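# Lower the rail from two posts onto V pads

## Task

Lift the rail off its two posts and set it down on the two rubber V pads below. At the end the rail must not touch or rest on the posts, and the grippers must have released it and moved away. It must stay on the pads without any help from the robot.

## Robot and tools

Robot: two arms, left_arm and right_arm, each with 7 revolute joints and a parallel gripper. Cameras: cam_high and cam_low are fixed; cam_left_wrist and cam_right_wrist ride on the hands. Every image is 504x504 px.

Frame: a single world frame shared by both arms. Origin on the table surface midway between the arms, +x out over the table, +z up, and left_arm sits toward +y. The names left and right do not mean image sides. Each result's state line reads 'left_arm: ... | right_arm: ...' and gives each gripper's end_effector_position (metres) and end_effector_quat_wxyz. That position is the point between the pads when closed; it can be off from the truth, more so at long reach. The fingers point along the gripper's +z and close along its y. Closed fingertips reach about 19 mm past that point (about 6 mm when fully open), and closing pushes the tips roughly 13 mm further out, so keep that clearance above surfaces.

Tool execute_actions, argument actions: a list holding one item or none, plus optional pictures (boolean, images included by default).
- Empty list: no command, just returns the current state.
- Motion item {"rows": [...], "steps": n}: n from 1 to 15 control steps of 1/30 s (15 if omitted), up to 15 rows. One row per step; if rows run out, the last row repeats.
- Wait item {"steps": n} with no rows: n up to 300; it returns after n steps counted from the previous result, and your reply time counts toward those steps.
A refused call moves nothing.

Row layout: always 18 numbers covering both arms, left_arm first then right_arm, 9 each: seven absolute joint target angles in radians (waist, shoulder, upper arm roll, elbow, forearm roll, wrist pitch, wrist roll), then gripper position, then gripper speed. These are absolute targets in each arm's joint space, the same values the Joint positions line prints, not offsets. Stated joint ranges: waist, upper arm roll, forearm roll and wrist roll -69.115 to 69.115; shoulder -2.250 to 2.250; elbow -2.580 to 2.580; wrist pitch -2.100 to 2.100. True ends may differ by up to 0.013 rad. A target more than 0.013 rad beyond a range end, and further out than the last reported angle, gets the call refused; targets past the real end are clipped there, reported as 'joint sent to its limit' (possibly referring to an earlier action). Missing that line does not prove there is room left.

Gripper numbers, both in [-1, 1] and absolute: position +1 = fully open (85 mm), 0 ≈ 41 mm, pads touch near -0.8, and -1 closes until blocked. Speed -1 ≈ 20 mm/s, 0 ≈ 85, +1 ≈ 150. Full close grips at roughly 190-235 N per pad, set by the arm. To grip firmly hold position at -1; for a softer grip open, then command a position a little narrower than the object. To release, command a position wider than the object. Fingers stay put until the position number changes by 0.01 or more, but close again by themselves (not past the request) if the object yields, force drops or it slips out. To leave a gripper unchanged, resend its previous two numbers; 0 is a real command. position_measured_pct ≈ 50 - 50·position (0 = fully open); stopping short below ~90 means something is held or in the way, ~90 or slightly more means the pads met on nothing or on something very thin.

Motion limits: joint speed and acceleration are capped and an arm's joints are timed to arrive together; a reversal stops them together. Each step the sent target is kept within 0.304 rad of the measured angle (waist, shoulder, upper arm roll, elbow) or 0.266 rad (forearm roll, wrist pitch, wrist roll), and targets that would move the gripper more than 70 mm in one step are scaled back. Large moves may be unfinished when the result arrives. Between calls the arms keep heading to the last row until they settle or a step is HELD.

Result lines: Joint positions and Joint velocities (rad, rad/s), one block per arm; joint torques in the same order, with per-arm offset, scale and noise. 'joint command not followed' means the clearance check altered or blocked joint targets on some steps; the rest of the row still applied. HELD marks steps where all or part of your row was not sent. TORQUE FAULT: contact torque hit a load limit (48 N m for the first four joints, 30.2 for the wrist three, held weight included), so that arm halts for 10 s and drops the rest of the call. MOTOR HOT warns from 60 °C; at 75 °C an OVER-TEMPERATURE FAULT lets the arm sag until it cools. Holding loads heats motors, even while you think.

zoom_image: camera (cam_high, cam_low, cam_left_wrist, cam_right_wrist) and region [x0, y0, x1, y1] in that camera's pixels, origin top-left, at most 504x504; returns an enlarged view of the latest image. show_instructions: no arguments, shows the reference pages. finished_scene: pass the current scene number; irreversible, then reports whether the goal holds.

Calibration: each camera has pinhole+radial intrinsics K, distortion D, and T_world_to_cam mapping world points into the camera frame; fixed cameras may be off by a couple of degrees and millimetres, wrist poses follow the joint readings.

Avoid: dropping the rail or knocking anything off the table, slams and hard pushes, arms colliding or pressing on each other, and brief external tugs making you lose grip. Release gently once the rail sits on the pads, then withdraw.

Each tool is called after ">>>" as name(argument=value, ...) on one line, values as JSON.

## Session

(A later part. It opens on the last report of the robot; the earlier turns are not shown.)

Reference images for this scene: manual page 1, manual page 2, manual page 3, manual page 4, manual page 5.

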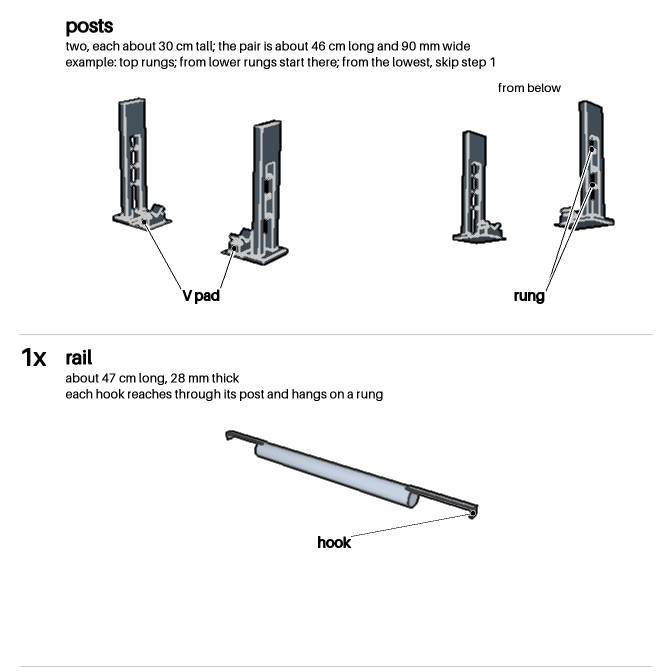

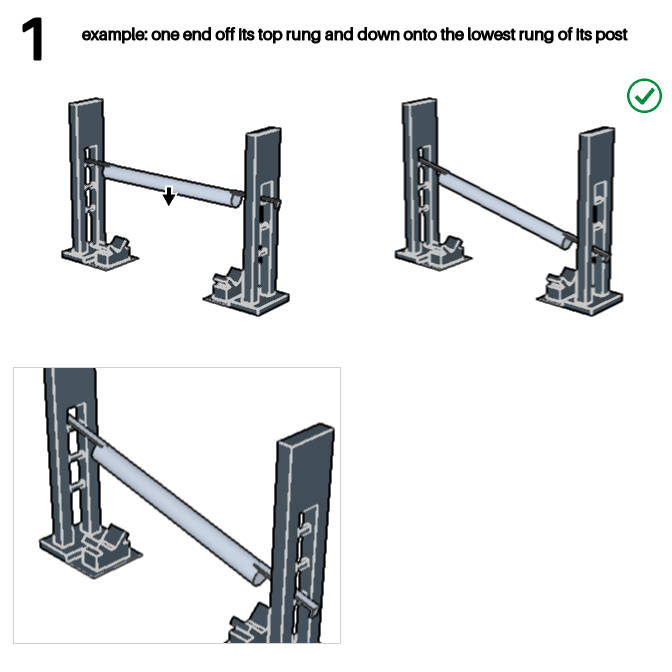

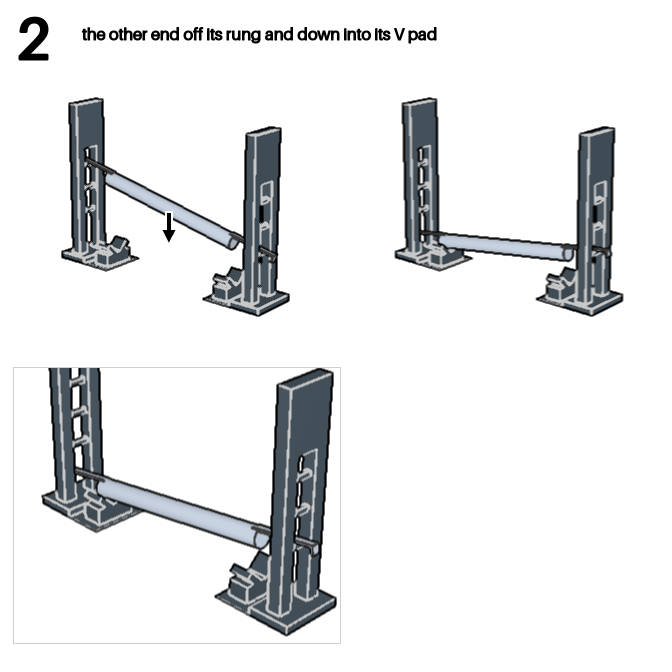

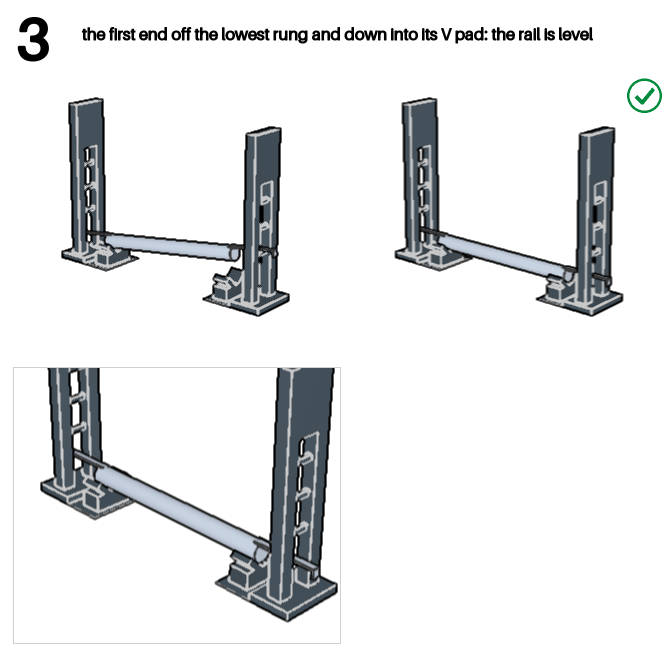

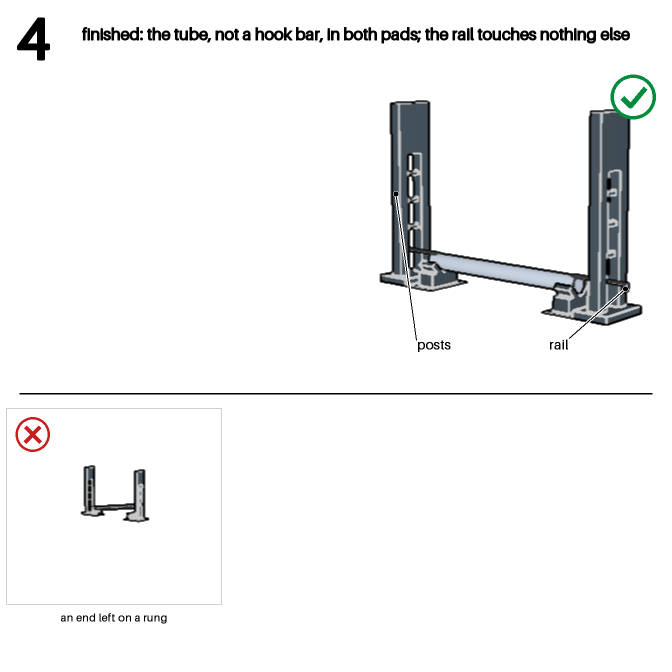

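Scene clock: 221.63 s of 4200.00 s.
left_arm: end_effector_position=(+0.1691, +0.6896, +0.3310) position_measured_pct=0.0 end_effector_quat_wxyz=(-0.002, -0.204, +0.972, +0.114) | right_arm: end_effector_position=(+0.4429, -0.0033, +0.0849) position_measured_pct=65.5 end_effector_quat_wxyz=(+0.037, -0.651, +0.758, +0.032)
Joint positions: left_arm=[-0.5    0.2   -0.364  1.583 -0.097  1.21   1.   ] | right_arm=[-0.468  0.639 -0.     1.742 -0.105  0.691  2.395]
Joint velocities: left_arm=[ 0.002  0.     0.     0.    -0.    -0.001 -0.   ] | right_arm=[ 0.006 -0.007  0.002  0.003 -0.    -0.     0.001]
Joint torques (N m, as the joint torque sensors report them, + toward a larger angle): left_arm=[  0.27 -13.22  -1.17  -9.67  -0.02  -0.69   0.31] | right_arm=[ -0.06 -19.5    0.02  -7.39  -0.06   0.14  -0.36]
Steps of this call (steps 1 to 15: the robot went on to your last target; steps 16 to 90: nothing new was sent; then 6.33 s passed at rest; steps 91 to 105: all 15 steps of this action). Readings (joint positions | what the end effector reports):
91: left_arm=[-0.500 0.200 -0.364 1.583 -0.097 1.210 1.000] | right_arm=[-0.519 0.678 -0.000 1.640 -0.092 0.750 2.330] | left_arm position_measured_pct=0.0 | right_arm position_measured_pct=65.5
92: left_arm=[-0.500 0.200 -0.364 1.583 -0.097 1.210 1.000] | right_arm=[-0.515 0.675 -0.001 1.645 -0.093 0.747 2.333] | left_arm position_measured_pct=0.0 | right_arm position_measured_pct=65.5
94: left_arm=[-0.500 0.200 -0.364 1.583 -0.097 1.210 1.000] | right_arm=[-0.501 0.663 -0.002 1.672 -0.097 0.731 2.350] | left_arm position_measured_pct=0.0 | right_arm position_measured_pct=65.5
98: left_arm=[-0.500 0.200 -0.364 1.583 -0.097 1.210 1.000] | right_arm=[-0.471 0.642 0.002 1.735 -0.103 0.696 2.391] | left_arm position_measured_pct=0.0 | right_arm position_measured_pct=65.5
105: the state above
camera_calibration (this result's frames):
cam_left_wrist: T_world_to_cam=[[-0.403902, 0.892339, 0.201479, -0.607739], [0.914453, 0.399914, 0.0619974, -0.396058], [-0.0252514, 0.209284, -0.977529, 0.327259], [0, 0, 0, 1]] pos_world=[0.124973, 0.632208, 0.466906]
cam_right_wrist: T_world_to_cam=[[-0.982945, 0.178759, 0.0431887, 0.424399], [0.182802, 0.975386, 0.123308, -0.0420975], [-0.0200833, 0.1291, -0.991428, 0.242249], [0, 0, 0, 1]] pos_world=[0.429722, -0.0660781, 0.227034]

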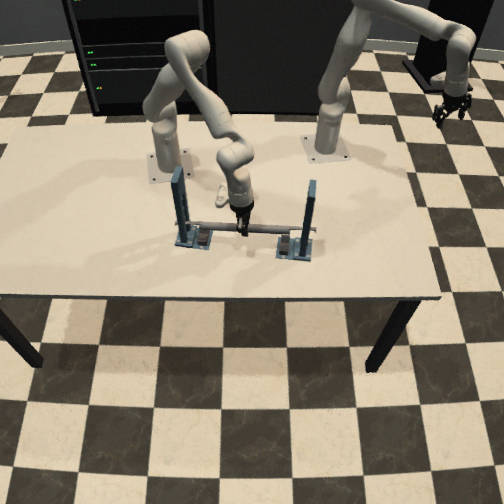

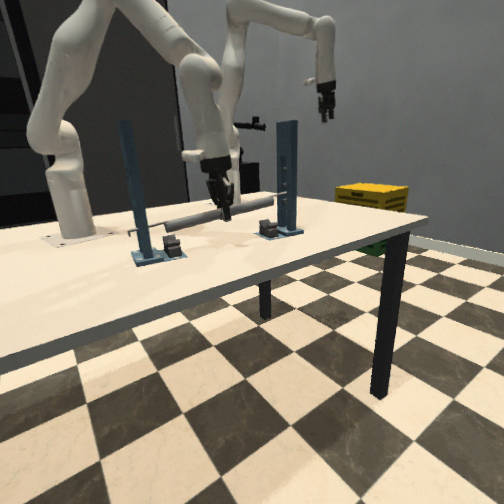

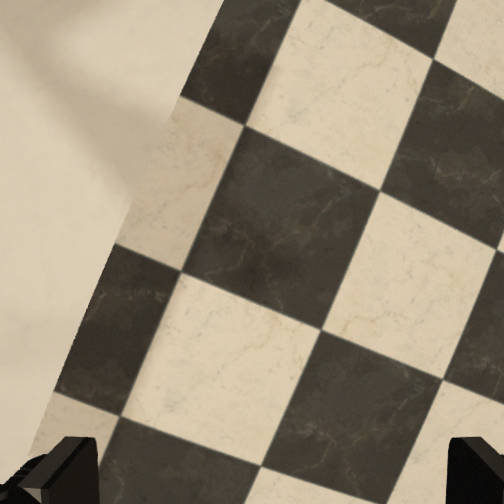

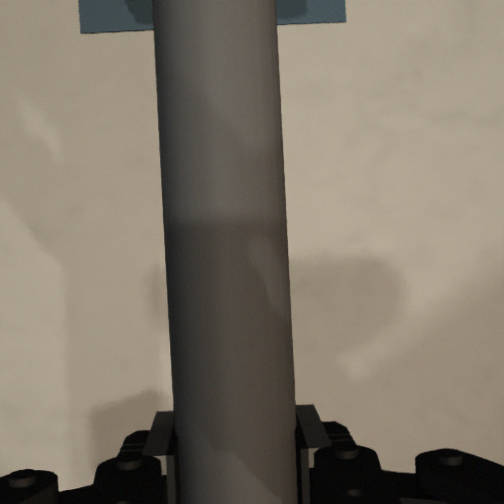

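>>> execute_actions(actions=[{"rows":[[-0.5,0.2,-0.364,1.583,-0.097,1.21,1.0,1,0,-0.4089,0.6032,0,1.8362,-0.1195,0.6376,2.4691,-1,-0.3]],"steps":15}])

>>> zoom_image(camera="cam_low", region=[110, 150, 320, 280])

>>> zoom_image(camera="cam_high", region=[160, 160, 330, 270])

Scene clock: 226.30 s of 4200.00 s.
left_arm: end_effector_position=(+0.1691, +0.6896, +0.3310) position_measured_pct=0.0 end_effector_quat_wxyz=(-0.002, -0.204, +0.972, +0.114) | right_arm: end_effector_position=(+0.4371, -0.0409, +0.0813) position_measured_pct=65.5 end_effector_quat_wxyz=(+0.037, -0.651, +0.758, +0.032)
Joint positions: left_arm=[-0.5    0.2   -0.364  1.583 -0.097  1.21   1.   ] | right_arm=[-0.41   0.604  0.     1.836 -0.12   0.638  2.469]
Joint velocities: left_arm=[-0.002  0.001 -0.    -0.     0.001 -0.    -0.   ] | right_arm=[ 0.006 -0.007 -0.001  0.001  0.    -0.003  0.001]
Joint torques (N m, as the joint torque sensors report them, + toward a larger angle): left_arm=[  0.04 -13.26  -0.89  -9.62  -0.13  -0.62   0.13] | right_arm=[ -0.19 -18.84   0.09  -7.39   0.14   0.09  -0.41]
Steps of this call (steps 1 to 15: the robot went on to your last target; steps 16 to 90: nothing new was sent; then 1.17 s passed at rest; steps 91 to 105: all 15 steps of this action). Readings (joint positions | what the end effector reports):
91: left_arm=[-0.500 0.200 -0.364 1.583 -0.097 1.210 1.000] | right_arm=[-0.467 0.638 -0.000 1.743 -0.105 0.691 2.396] | left_arm position_measured_pct=0.0 | right_arm position_measured_pct=65.5
92: left_arm=[-0.500 0.200 -0.364 1.583 -0.097 1.210 1.000] | right_arm=[-0.462 0.635 -0.001 1.748 -0.106 0.687 2.400] | left_arm position_measured_pct=0.0 | right_arm position_measured_pct=65.5
94: left_arm=[-0.500 0.200 -0.364 1.583 -0.097 1.210 1.000] | right_arm=[-0.444 0.623 -0.002 1.775 -0.111 0.672 2.421] | left_arm position_measured_pct=0.0 | right_arm position_measured_pct=65.5
98: left_arm=[-0.500 0.200 -0.364 1.583 -0.097 1.210 1.000] | right_arm=[-0.413 0.606 0.002 1.832 -0.118 0.641 2.466] | left_arm position_measured_pct=0.0 | right_arm position_measured_pct=65.5
105: the state above
camera_calibration (this result's frames):
cam_left_wrist: T_world_to_cam=[[-0.403902, 0.892339, 0.201479, -0.607739], [0.914454, 0.399914, 0.0619973, -0.396058], [-0.0252515, 0.209284, -0.977529, 0.327259], [0, 0, 0, 1]] pos_world=[0.124973, 0.632208, 0.466906]
cam_right_wrist: T_world_to_cam=[[-0.982962, 0.178656, 0.0432216, 0.425551], [0.182707, 0.975389, 0.123429, -0.0038748], [-0.0201065, 0.129223, -0.991412, 0.243388], [0, 0, 0, 1]] pos_world=[0.423902, -0.103699, 0.223383]

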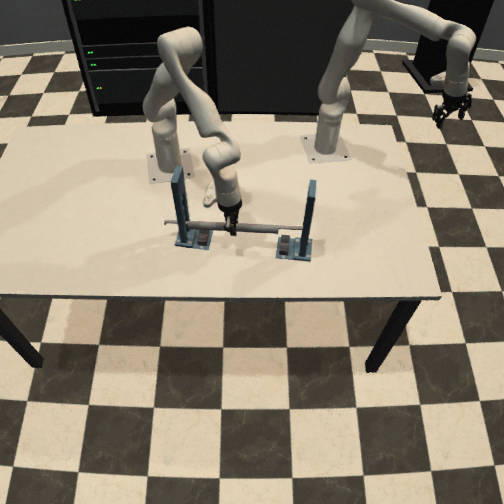

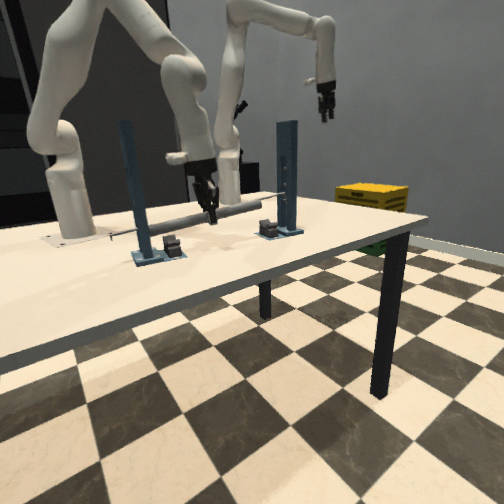

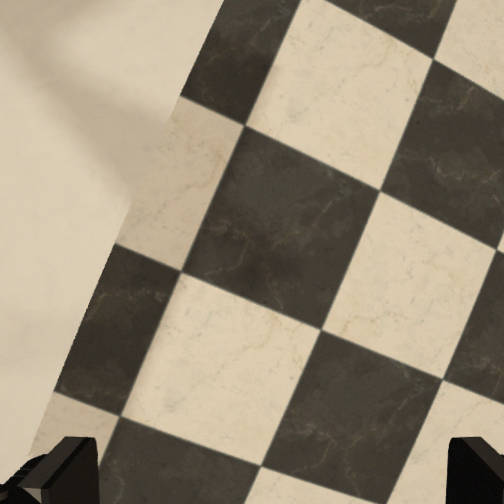

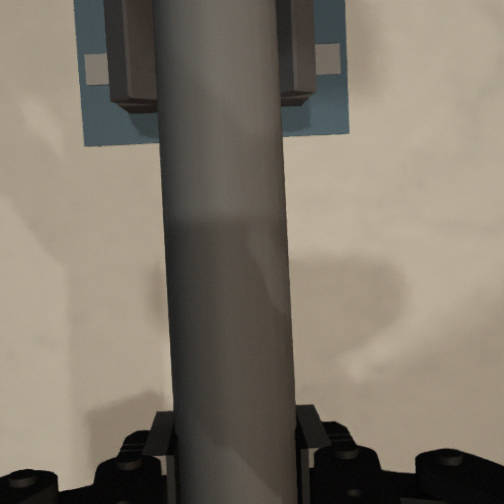

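Region (110, 150, 320, 280) of cam_low's 504x504 image, scaled by 2.400, with more detail than that image has; it fills the top 312 rows of this view, and the rest is white.

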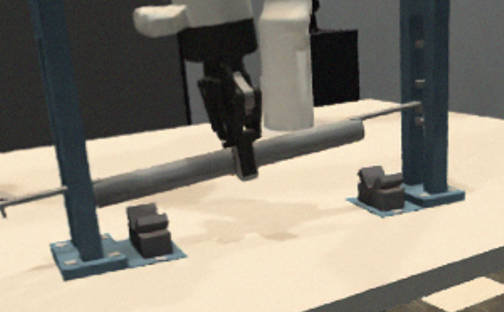

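Region (160, 160, 330, 270) of cam_high's 504x504 image, scaled by 2.965, with more detail than that image has; it fills the top 326 rows of this view, and the rest is white.

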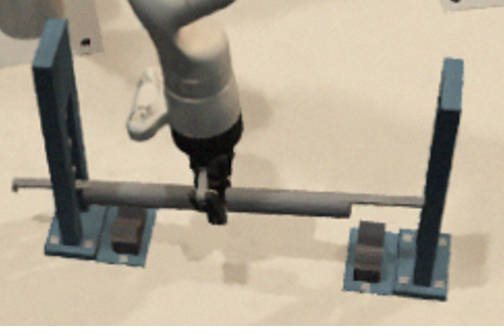

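>>> zoom_image(camera="cam_low", region=[255, 165, 315, 225])

>>> zoom_image(camera="cam_high", region=[270, 205, 330, 265])

Region (255, 165, 315, 225) of cam_low's 504x504 image, scaled by 8.400, with more detail than that image has.

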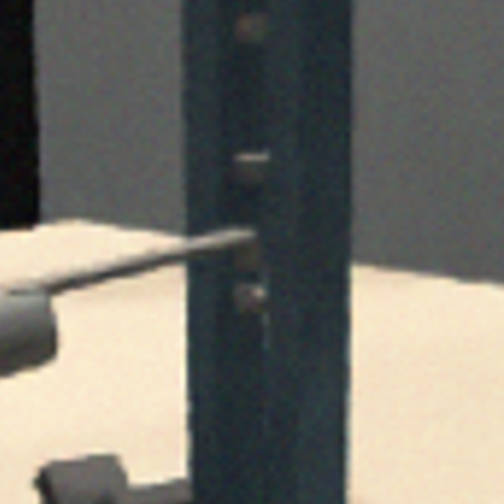

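Region (270, 205, 330, 265) of cam_high's 504x504 image, scaled by 8.400, with more detail than that image has.

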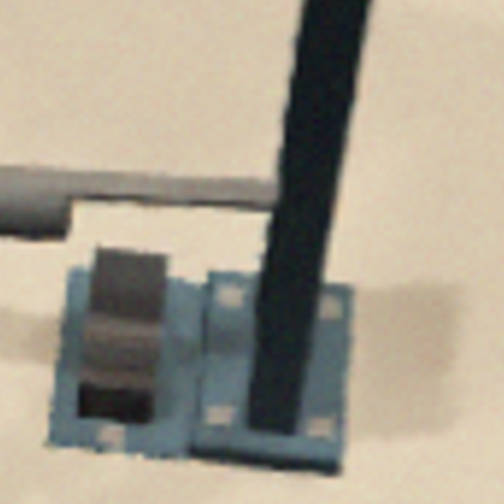

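>>> execute_actions(actions=[{"rows":[[-0.5,0.2,-0.364,1.583,-0.097,1.21,1.0,1,0,-0.4316,0.6325,0,1.8076,-0.0598,0.6693,2.3994,-1,-0.3]],"steps":15}])

>>> zoom_image(camera="cam_low", region=[255, 165, 315, 225])

Scene clock: 235.50 s of 4200.00 s.
left_arm: end_effector_position=(+0.1691, +0.6896, +0.3310) position_measured_pct=0.0 end_effector_quat_wxyz=(-0.002, -0.204, +0.972, +0.114) | right_arm: end_effector_position=(+0.4368, -0.0416, +0.0732) position_measured_pct=65.5 end_effector_quat_wxyz=(+0.018, -0.651, +0.759, +0.017)
Joint positions: left_arm=[-0.5    0.2   -0.364  1.583 -0.097  1.21   1.   ] | right_arm=[-0.431  0.632 -0.     1.808 -0.06   0.669  2.399]
Joint velocities: left_arm=[ 0.003  0.001 -0.     0.    -0.    -0.002 -0.   ] | right_arm=[-0.001  0.001 -0.     0.001  0.001 -0.001  0.   ]
Joint torques (N m, as the joint torque sensors report them, + toward a larger angle): left_arm=[  0.25 -13.22  -1.06  -9.63   0.01  -0.56   0.07] | right_arm=[ -0.39 -18.99   0.03  -7.12   0.19   0.2   -0.24]
Steps of this call (steps 1 to 15: the robot went on to your last target; steps 16 to 90: nothing new was sent; then 5.70 s passed at rest; steps 91 to 105: all 15 steps of this action). Readings (joint positions | what the end effector reports):
91: left_arm=[-0.500 0.200 -0.364 1.583 -0.097 1.210 1.000] | right_arm=[-0.410 0.604 0.000 1.835 -0.118 0.638 2.468] | left_arm position_measured_pct=0.0 | right_arm position_measured_pct=65.5
92: left_arm=[-0.500 0.200 -0.364 1.583 -0.097 1.210 1.000] | right_arm=[-0.414 0.609 0.001 1.831 -0.110 0.643 2.458] | left_arm position_measured_pct=0.0 | right_arm position_measured_pct=65.5
94: left_arm=[-0.500 0.200 -0.364 1.583 -0.097 1.210 1.000] | right_arm=[-0.426 0.626 -0.000 1.816 -0.078 0.659 2.421] | left_arm position_measured_pct=0.0 | right_arm position_measured_pct=65.5
98: left_arm=[-0.500 0.200 -0.364 1.583 -0.097 1.210 1.000] | right_arm=[-0.430 0.631 -0.000 1.808 -0.060 0.669 2.400] | left_arm position_measured_pct=0.0 | right_arm position_measured_pct=65.5
105: the state above
camera_calibration (this result's frames):
cam_left_wrist: T_world_to_cam=[[-0.403903, 0.892339, 0.201479, -0.607739], [0.914453, 0.399914, 0.0619978, -0.396058], [-0.0252511, 0.209284, -0.977529, 0.327258], [0, 0, 0, 1]] pos_world=[0.124973, 0.632208, 0.466906]
cam_right_wrist: T_world_to_cam=[[-0.982511, 0.18092, 0.0440531, 0.425592], [0.183848, 0.980061, 0.0753655, 0.00109175], [-0.0295396, 0.0821465, -0.996182, 0.23797], [0, 0, 0, 1]] pos_world=[0.424977, -0.0976163, 0.21823]

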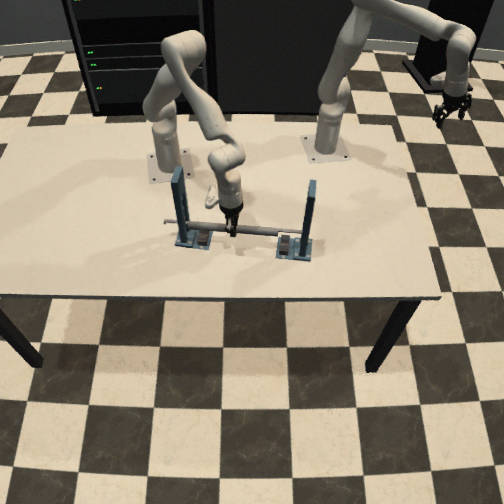

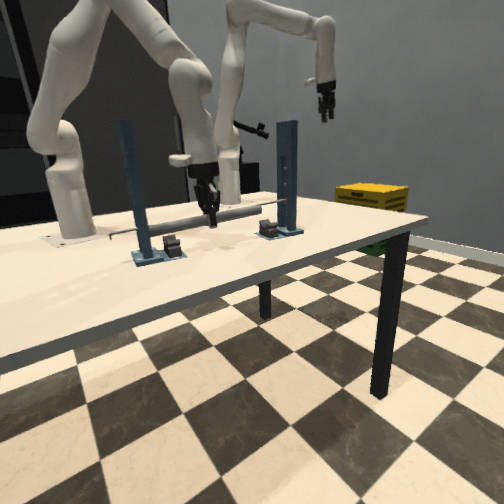

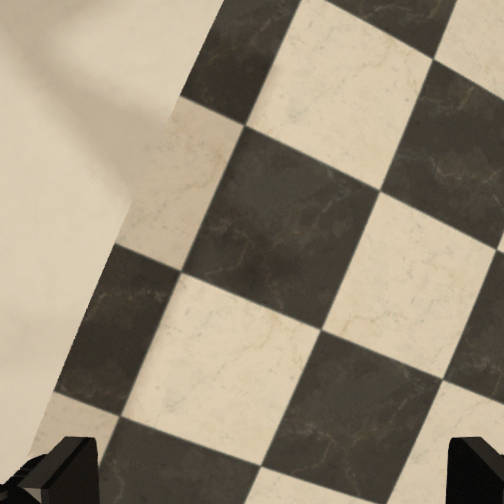

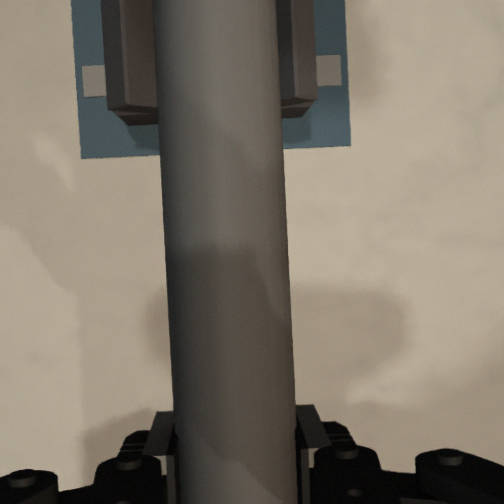

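Region (255, 165, 315, 225) of cam_low's 504x504 image, scaled by 8.400, with more detail than that image has.

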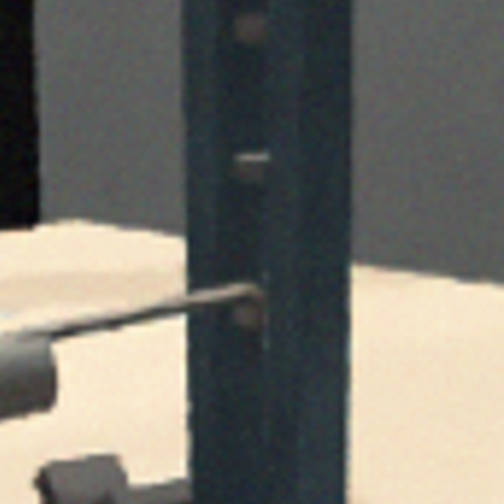

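Hook passes in front of the rung freely. Level fully.

>>> execute_actions(actions=[{"rows":[[-0.5,0.2,-0.364,1.583,-0.097,1.21,1.0,1,0,-0.4542,0.6617,0,1.779,0,0.7009,2.3296,-1,-0.3]],"steps":15}])

>>> zoom_image(camera="cam_low", region=[110, 150, 320, 280])

Scene clock: 238.10 s of 4200.00 s.
left_arm: end_effector_position=(+0.1691, +0.6896, +0.3310) position_measured_pct=0.0 end_effector_quat_wxyz=(-0.002, -0.204, +0.972, +0.114) | right_arm: end_effector_position=(+0.4374, -0.0426, +0.0653) position_measured_pct=65.5 end_effector_quat_wxyz=(+0.000, -0.651, +0.759, +0.000)
Joint positions: left_arm=[-0.5    0.2   -0.364  1.583 -0.097  1.21   1.   ] | right_arm=[-0.454  0.662 -0.     1.779 -0.     0.701  2.33 ]
Joint velocities: left_arm=[ 0.001  0.    -0.     0.     0.     0.    -0.   ] | right_arm=[-0.002  0.002  0.    -0.001  0.001  0.001  0.   ]
Joint torques (N m, as the joint torque sensors report them, + toward a larger angle): left_arm=[  0.39 -13.33  -1.17  -9.6   -0.1   -0.7    0.04] | right_arm=[ -0.13 -18.89   0.2   -6.51   0.09   0.68  -0.31]
Steps of this call (steps 1 to 15: the robot went on to your last target; steps 16 to 63: nothing new was sent; steps 64 to 78: all 15 steps of this action). Readings (joint positions | what the end effector reports):
64: left_arm=[-0.500 0.200 -0.364 1.583 -0.097 1.210 1.000] | right_arm=[-0.433 0.634 0.000 1.807 -0.059 0.670 2.398] | left_arm position_measured_pct=0.0 | right_arm position_measured_pct=65.5
65: left_arm=[-0.500 0.200 -0.364 1.583 -0.097 1.210 1.000] | right_arm=[-0.437 0.639 0.001 1.802 -0.050 0.675 2.388] | left_arm position_measured_pct=0.0 | right_arm position_measured_pct=65.5
67: left_arm=[-0.500 0.200 -0.364 1.583 -0.097 1.210 1.000] | right_arm=[-0.449 0.655 -0.000 1.787 -0.019 0.691 2.351] | left_arm position_measured_pct=0.0 | right_arm position_measured_pct=65.5
71: left_arm=[-0.500 0.200 -0.364 1.583 -0.097 1.210 1.000] | right_arm=[-0.453 0.660 -0.000 1.780 -0.000 0.701 2.330] | left_arm position_measured_pct=0.0 | right_arm position_measured_pct=65.5
78: the state above
camera_calibration (this result's frames):
cam_left_wrist: T_world_to_cam=[[-0.403902, 0.892339, 0.201479, -0.607739], [0.914453, 0.399914, 0.0619976, -0.396058], [-0.0252513, 0.209284, -0.977529, 0.327259], [0, 0, 0, 1]] pos_world=[0.124973, 0.632208, 0.466906]
cam_right_wrist: T_world_to_cam=[[-0.982156, 0.183869, 0.0395244, 0.426903], [0.184961, 0.982403, 0.025971, 0.0054015], [-0.0340536, 0.0328181, -0.998881, 0.230245], [0, 0, 0, 1]] pos_world=[0.426126, -0.0913568, 0.212974]

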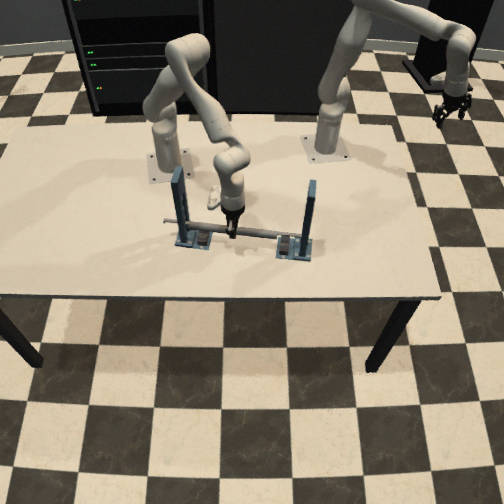

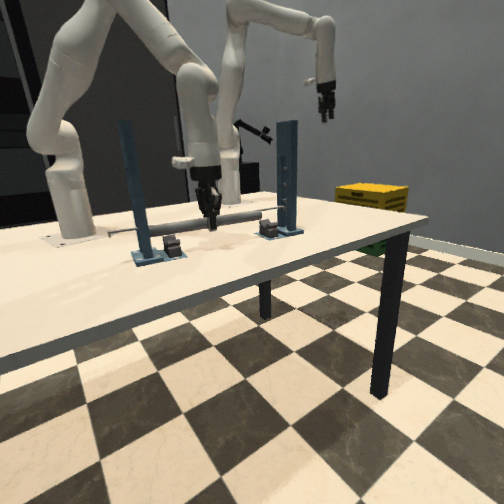

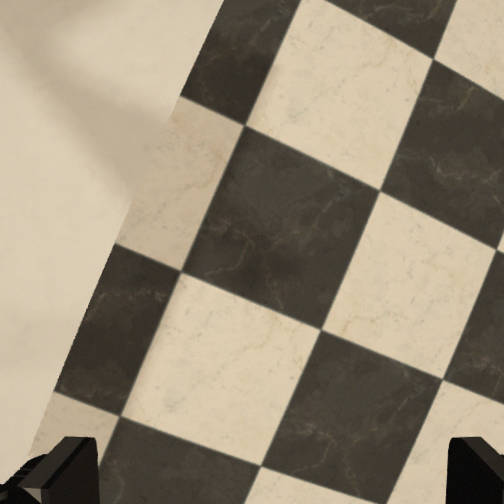

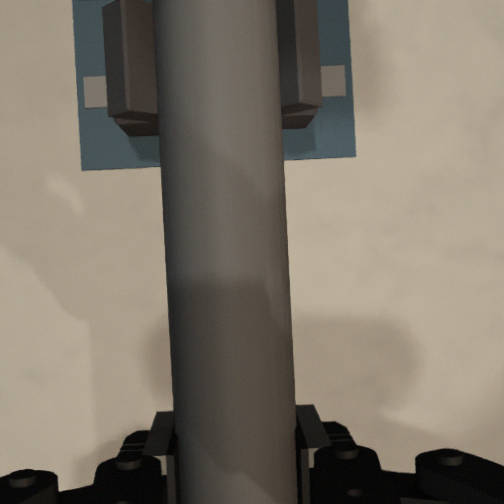

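Region (110, 150, 320, 280) of cam_low's 504x504 image, scaled by 2.400, with more detail than that image has; it fills the top 312 rows of this view, and the rest is white.

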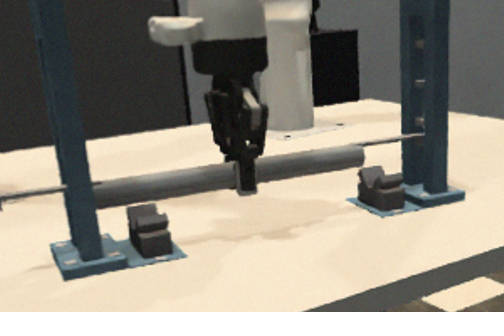

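>>> execute_actions(actions=[{"rows":[[-0.5,0.2,-0.364,1.583,-0.097,1.21,1.0,1,0,-0.5077,0.7067,0,1.6817,0,0.7532,2.2761,-1,-0.3]],"steps":15}])

>>> zoom_image(camera="cam_low", region=[110, 150, 320, 280])

>>> zoom_image(camera="cam_high", region=[160, 160, 330, 270])

Scene clock: 242.27 s of 4200.00 s.
left_arm: end_effector_position=(+0.1691, +0.6896, +0.3310) position_measured_pct=0.0 end_effector_quat_wxyz=(-0.002, -0.204, +0.972, +0.114) | right_arm: end_effector_position=(+0.4434, -0.0052, +0.0645) position_measured_pct=65.5 end_effector_quat_wxyz=(+0.000, -0.651, +0.759, -0.000)
Joint positions: left_arm=[-0.5    0.2   -0.364  1.583 -0.097  1.21   1.   ] | right_arm=[-0.507  0.706  0.     1.682  0.     0.753  2.276]
Joint velocities: left_arm=[ 0.001 -0.     0.001  0.     0.001  0.001 -0.001] | right_arm=[-0.005  0.004 -0.001  0.     0.     0.001 -0.   ]
Joint torques (N m, as the joint torque sensors report them, + toward a larger angle): left_arm=[  0.31 -13.12  -0.95  -9.49   0.01  -0.52   0.02] | right_arm=[ -0.3  -20.63   0.16  -7.24   0.12   0.52  -0.26]
Steps of this call (steps 1 to 15: the robot went on to your last target; steps 16 to 90: nothing new was sent; then 0.67 s passed at rest; steps 91 to 105: all 15 steps of this action). Readings (joint positions | what the end effector reports):
91: left_arm=[-0.500 0.200 -0.364 1.583 -0.097 1.210 1.000] | right_arm=[-0.455 0.662 0.000 1.778 0.000 0.702 2.329] | left_arm position_measured_pct=0.0 | right_arm position_measured_pct=65.5
92: left_arm=[-0.500 0.200 -0.364 1.583 -0.097 1.210 1.000] | right_arm=[-0.459 0.666 0.001 1.773 0.000 0.705 2.326] | left_arm position_measured_pct=0.0 | right_arm position_measured_pct=65.5
94: left_arm=[-0.500 0.200 -0.364 1.583 -0.097 1.210 1.000] | right_arm=[-0.475 0.680 0.002 1.746 0.001 0.720 2.312] | left_arm position_measured_pct=0.0 | right_arm position_measured_pct=65.5
98: left_arm=[-0.500 0.200 -0.364 1.583 -0.097 1.210 1.000] | right_arm=[-0.504 0.704 -0.002 1.687 -0.001 0.749 2.279] | left_arm position_measured_pct=0.0 | right_arm position_measured_pct=65.5
105: the state above
camera_calibration (this result's frames):
cam_left_wrist: T_world_to_cam=[[-0.403902, 0.892339, 0.201479, -0.607739], [0.914453, 0.399914, 0.0619975, -0.396058], [-0.0252513, 0.209284, -0.977529, 0.327259], [0, 0, 0, 1]] pos_world=[0.124973, 0.632208, 0.466906]
cam_right_wrist: T_world_to_cam=[[-0.982091, 0.184269, 0.0392631, 0.425934], [0.185361, 0.98232, 0.0262433, -0.0326467], [-0.0337331, 0.0330511, -0.998884, 0.228253], [0, 0, 0, 1]] pos_world=[0.432057, -0.0539608, 0.212131]

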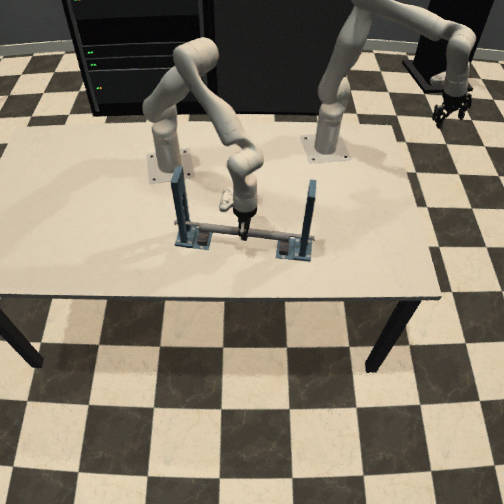

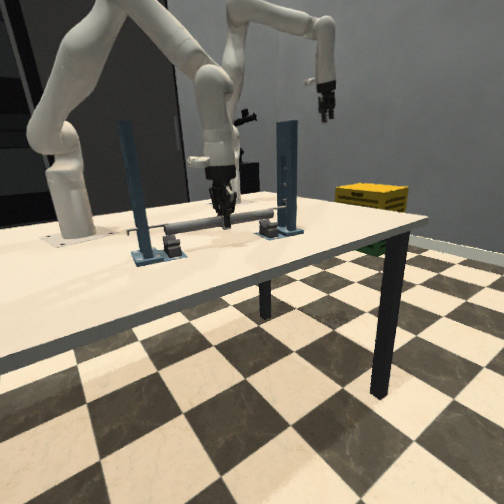

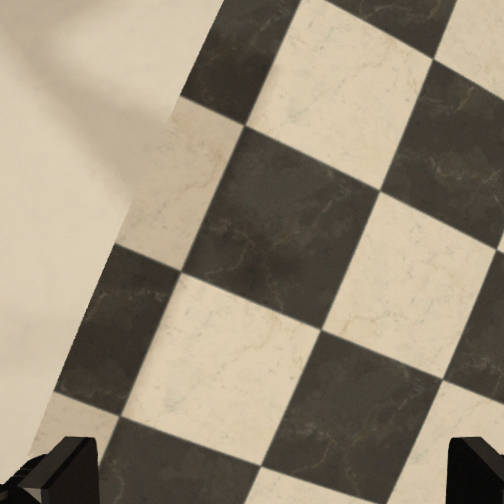

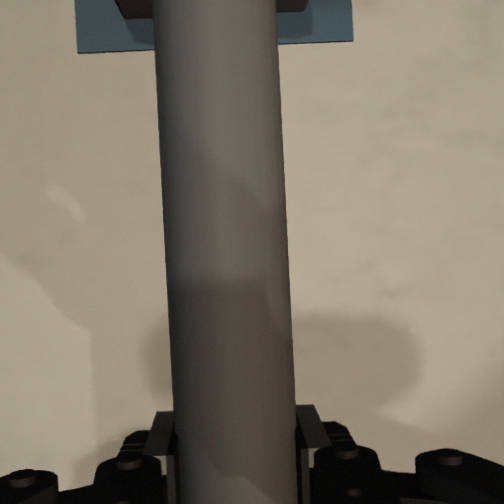

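Region (110, 150, 320, 280) of cam_low's 504x504 image, scaled by 2.400, with more detail than that image has; it fills the top 312 rows of this view, and the rest is white.

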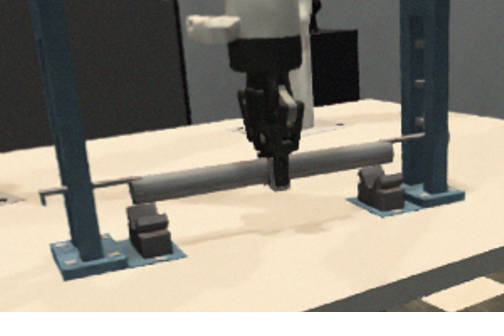

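Region (160, 160, 330, 270) of cam_high's 504x504 image, scaled by 2.965, with more detail than that image has; it fills the top 326 rows of this view, and the rest is white.

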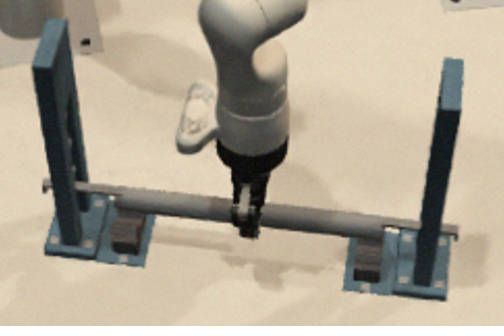

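>>> execute_actions(actions=[{"rows":[[-0.5,0.2,-0.364,1.583,-0.097,1.21,1.0,1,0,-0.5077,0.7386,0,1.6927,0,0.7103,2.2761,-1,-0.3]],"steps":15}])

>>> zoom_image(camera="cam_low", region=[110, 150, 320, 280])

Scene clock: 245.87 s of 4200.00 s.
left_arm: end_effector_position=(+0.1691, +0.6896, +0.3310) position_measured_pct=0.0 end_effector_quat_wxyz=(-0.002, -0.204, +0.972, +0.114) | right_arm: end_effector_position=(+0.4431, -0.0050, +0.0464) position_measured_pct=65.5 end_effector_quat_wxyz=(+0.000, -0.651, +0.759, +0.000)
Joint positions: left_arm=[-0.5    0.2   -0.364  1.583 -0.097  1.21   1.   ] | right_arm=[-0.508  0.738 -0.     1.693 -0.     0.71   2.276]
Joint velocities: left_arm=[-0.     0.     0.001  0.    -0.001 -0.002 -0.   ] | right_arm=[ 0.001  0.002 -0.001  0.001  0.001 -0.001  0.   ]
Joint torques (N m, as the joint torque sensors report them, + toward a larger angle): left_arm=[  0.38 -13.07  -1.01  -9.78  -0.08  -0.65   0.16] | right_arm=[  0.13 -21.29  -0.06  -6.87   0.21   0.58  -0.31]
Steps of this call (steps 1 to 15: the robot went on to your last target; steps 16 to 90: nothing new was sent; then 0.10 s passed at rest; steps 91 to 105: all 15 steps of this action). Readings (joint positions | what the end effector reports):
91: left_arm=[-0.500 0.200 -0.364 1.583 -0.097 1.210 1.000] | right_arm=[-0.508 0.708 0.000 1.682 -0.000 0.752 2.276] | left_arm position_measured_pct=0.0 | right_arm position_measured_pct=65.5
92: left_arm=[-0.500 0.200 -0.364 1.583 -0.097 1.210 1.000] | right_arm=[-0.508 0.714 0.000 1.683 0.000 0.745 2.276] | left_arm position_measured_pct=0.0 | right_arm position_measured_pct=65.5
94: left_arm=[-0.500 0.200 -0.364 1.583 -0.097 1.210 1.000] | right_arm=[-0.508 0.731 0.000 1.689 0.000 0.722 2.276] | left_arm position_measured_pct=0.0 | right_arm position_measured_pct=65.5
98: left_arm=[-0.500 0.200 -0.364 1.583 -0.097 1.210 1.000] | right_arm=[-0.508 0.737 -0.000 1.693 -0.000 0.711 2.276] | left_arm position_measured_pct=0.0 | right_arm position_measured_pct=65.5
105: the state above
camera_calibration (this result's frames):
cam_left_wrist: T_world_to_cam=[[-0.403902, 0.892339, 0.201479, -0.607739], [0.914454, 0.399914, 0.0619975, -0.396058], [-0.0252514, 0.209284, -0.977529, 0.327259], [0, 0, 0, 1]] pos_world=[0.124973, 0.632208, 0.466906]
cam_right_wrist: T_world_to_cam=[[-0.982185, 0.18371, 0.0395498, 0.426424], [0.1848, 0.982434, 0.0259118, -0.0320711], [-0.0340949, 0.032759, -0.998882, 0.210299], [0, 0, 0, 1]] pos_world=[0.431924, -0.0537197, 0.194029]

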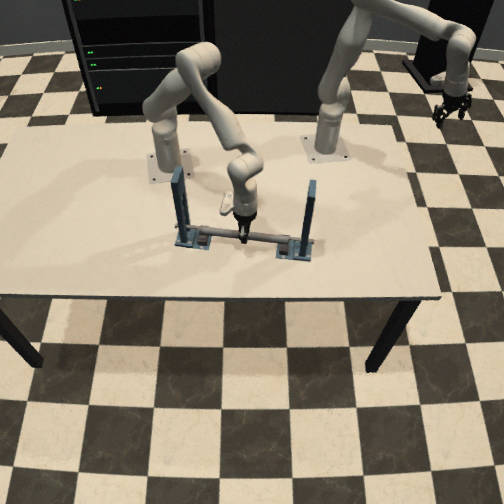

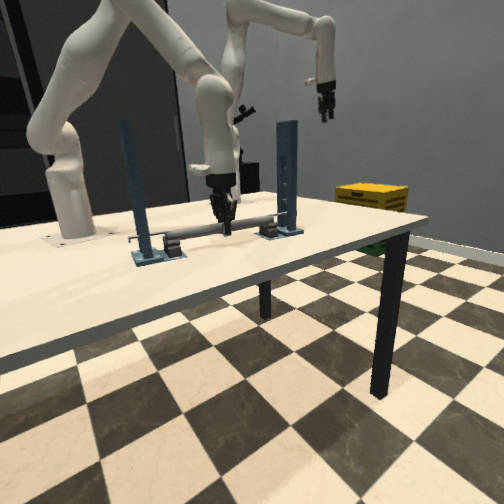

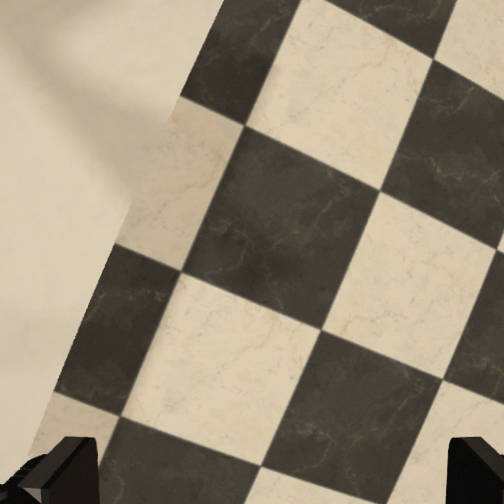

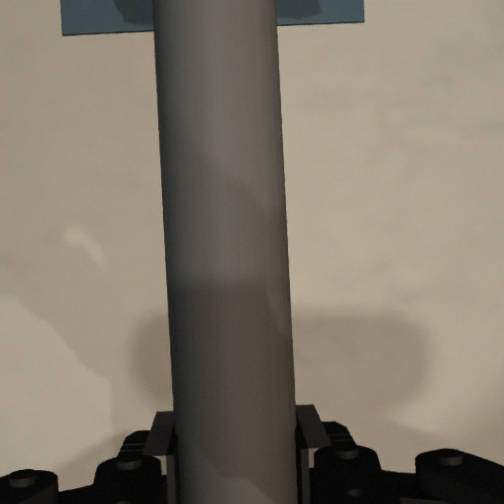

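Region (110, 150, 320, 280) of cam_low's 504x504 image, scaled by 2.400, with more detail than that image has; it fills the top 312 rows of this view, and the rest is white.

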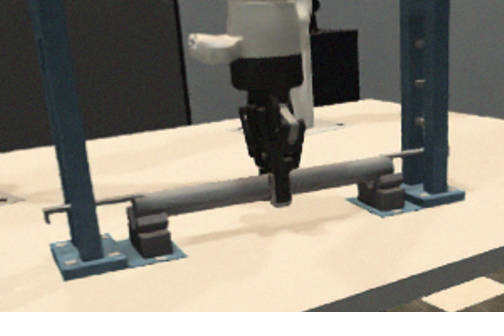

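Still hanging. Down 4 mm steps.

>>> execute_actions(actions=[{"rows":[[-0.5,0.2,-0.364,1.583,-0.097,1.21,1.0,1,0,-0.5077,0.7456,0,1.695,0,0.701,2.2761,-1,-0.3]],"steps":10}], pictures=false)

>>> execute_actions(actions=[{"rows":[[-0.5,0.2,-0.364,1.583,-0.097,1.21,1.0,1,0,-0.5077,0.7509,0,1.6967,0,0.694,2.2761,-1,-0.3]],"steps":10}], pictures=false)

Scene clock: 249.27 s of 4200.00 s.
left_arm: end_effector_position=(+0.1691, +0.6896, +0.3310) position_measured_pct=0.0 end_effector_quat_wxyz=(-0.002, -0.204, +0.972, +0.114) | right_arm: end_effector_position=(+0.4431, -0.0050, +0.0425) position_measured_pct=65.5 end_effector_quat_wxyz=(+0.000, -0.651, +0.759, -0.000)
Joint positions: left_arm=[-0.5    0.2   -0.364  1.583 -0.097  1.21   1.   ] | right_arm=[-0.508  0.745 -0.     1.695  0.     0.701  2.276]
Joint velocities: left_arm=[ 0.001  0.001  0.     0.    -0.001  0.002  0.   ] | right_arm=[-0.001  0.001 -0.     0.     0.001 -0.001 -0.001]
Joint torques (N m, as the joint torque sensors report them, + toward a larger angle): left_arm=[  0.12 -13.13  -1.18  -9.86   0.11  -0.45   0.07] | right_arm=[ -0.13 -20.87   0.38  -6.65   0.18   0.45  -0.48]
Steps of this call (steps 1 to 15: the robot went on to your last target; steps 16 to 90: nothing new was sent; then 0.07 s passed at rest; steps 91 to 100: all 10 steps of this action). Readings (joint positions | what the end effector reports):
91: left_arm=[-0.500 0.200 -0.364 1.583 -0.097 1.210 1.000] | right_arm=[-0.508 0.740 0.000 1.693 -0.000 0.709 2.276] | left_arm position_measured_pct=0.0 | right_arm position_measured_pct=65.5
92: left_arm=[-0.500 0.200 -0.364 1.583 -0.097 1.210 1.000] | right_arm=[-0.508 0.742 0.000 1.693 0.000 0.706 2.276] | left_arm position_measured_pct=0.0 | right_arm position_measured_pct=65.5
94: left_arm=[-0.500 0.200 -0.364 1.583 -0.097 1.210 1.000] | right_arm=[-0.508 0.745 -0.000 1.695 -0.000 0.702 2.276] | left_arm position_measured_pct=0.0 | right_arm position_measured_pct=65.5
98: left_arm=[-0.500 0.200 -0.364 1.583 -0.097 1.210 1.000] | right_arm=[-0.508 0.745 -0.000 1.695 0.000 0.701 2.276] | left_arm position_measured_pct=0.0 | right_arm position_measured_pct=65.5
100: the state above

Scene clock: 249.60 s of 4200.00 s.
left_arm: end_effector_position=(+0.1691, +0.6896, +0.3310) position_measured_pct=0.0 end_effector_quat_wxyz=(-0.002, -0.204, +0.972, +0.114) | right_arm: end_effector_position=(+0.4432, -0.0050, +0.0404) position_measured_pct=65.5 end_effector_quat_wxyz=(+0.000, -0.651, +0.759, -0.000)
Joint positions: left_arm=[-0.5    0.2   -0.364  1.583 -0.097  1.21   1.   ] | right_arm=[-0.508  0.749 -0.     1.697  0.001  0.695  2.277]
Joint velocities: left_arm=[ 0.    -0.001 -0.     0.     0.001 -0.002 -0.   ] | right_arm=[-0.    -0.     0.001  0.002 -0.    -0.001  0.001]
Joint torques (N m, as the joint torque sensors report them, + toward a larger angle): left_arm=[  0.18 -13.29  -1.    -9.56  -0.02  -0.66   0.1 ] | right_arm=[  0.03 -17.28   0.13  -5.74  -0.17   0.03  -0.35]
Steps of this call (steps 1 to 10: all 10 steps of this action). Readings (joint positions | what the end effector reports):
1: left_arm=[-0.500 0.200 -0.364 1.583 -0.097 1.210 1.000] | right_arm=[-0.508 0.746 0.000 1.695 -0.000 0.700 2.276] | left_arm position_measured_pct=0.0 | right_arm position_measured_pct=65.5
2: left_arm=[-0.500 0.200 -0.364 1.583 -0.097 1.210 1.000] | right_arm=[-0.508 0.748 0.000 1.696 0.000 0.698 2.276] | left_arm position_measured_pct=0.0 | right_arm position_measured_pct=65.5
4: left_arm=[-0.500 0.200 -0.364 1.583 -0.097 1.210 1.000] | right_arm=[-0.508 0.749 -0.000 1.696 0.001 0.696 2.277] | left_arm position_measured_pct=0.0 | right_arm position_measured_pct=65.5
8: left_arm=[-0.500 0.200 -0.364 1.583 -0.097 1.210 1.000] | right_arm=[-0.508 0.749 -0.000 1.697 0.001 0.695 2.277] | left_arm position_measured_pct=0.0 | right_arm position_measured_pct=65.5
10: the state above


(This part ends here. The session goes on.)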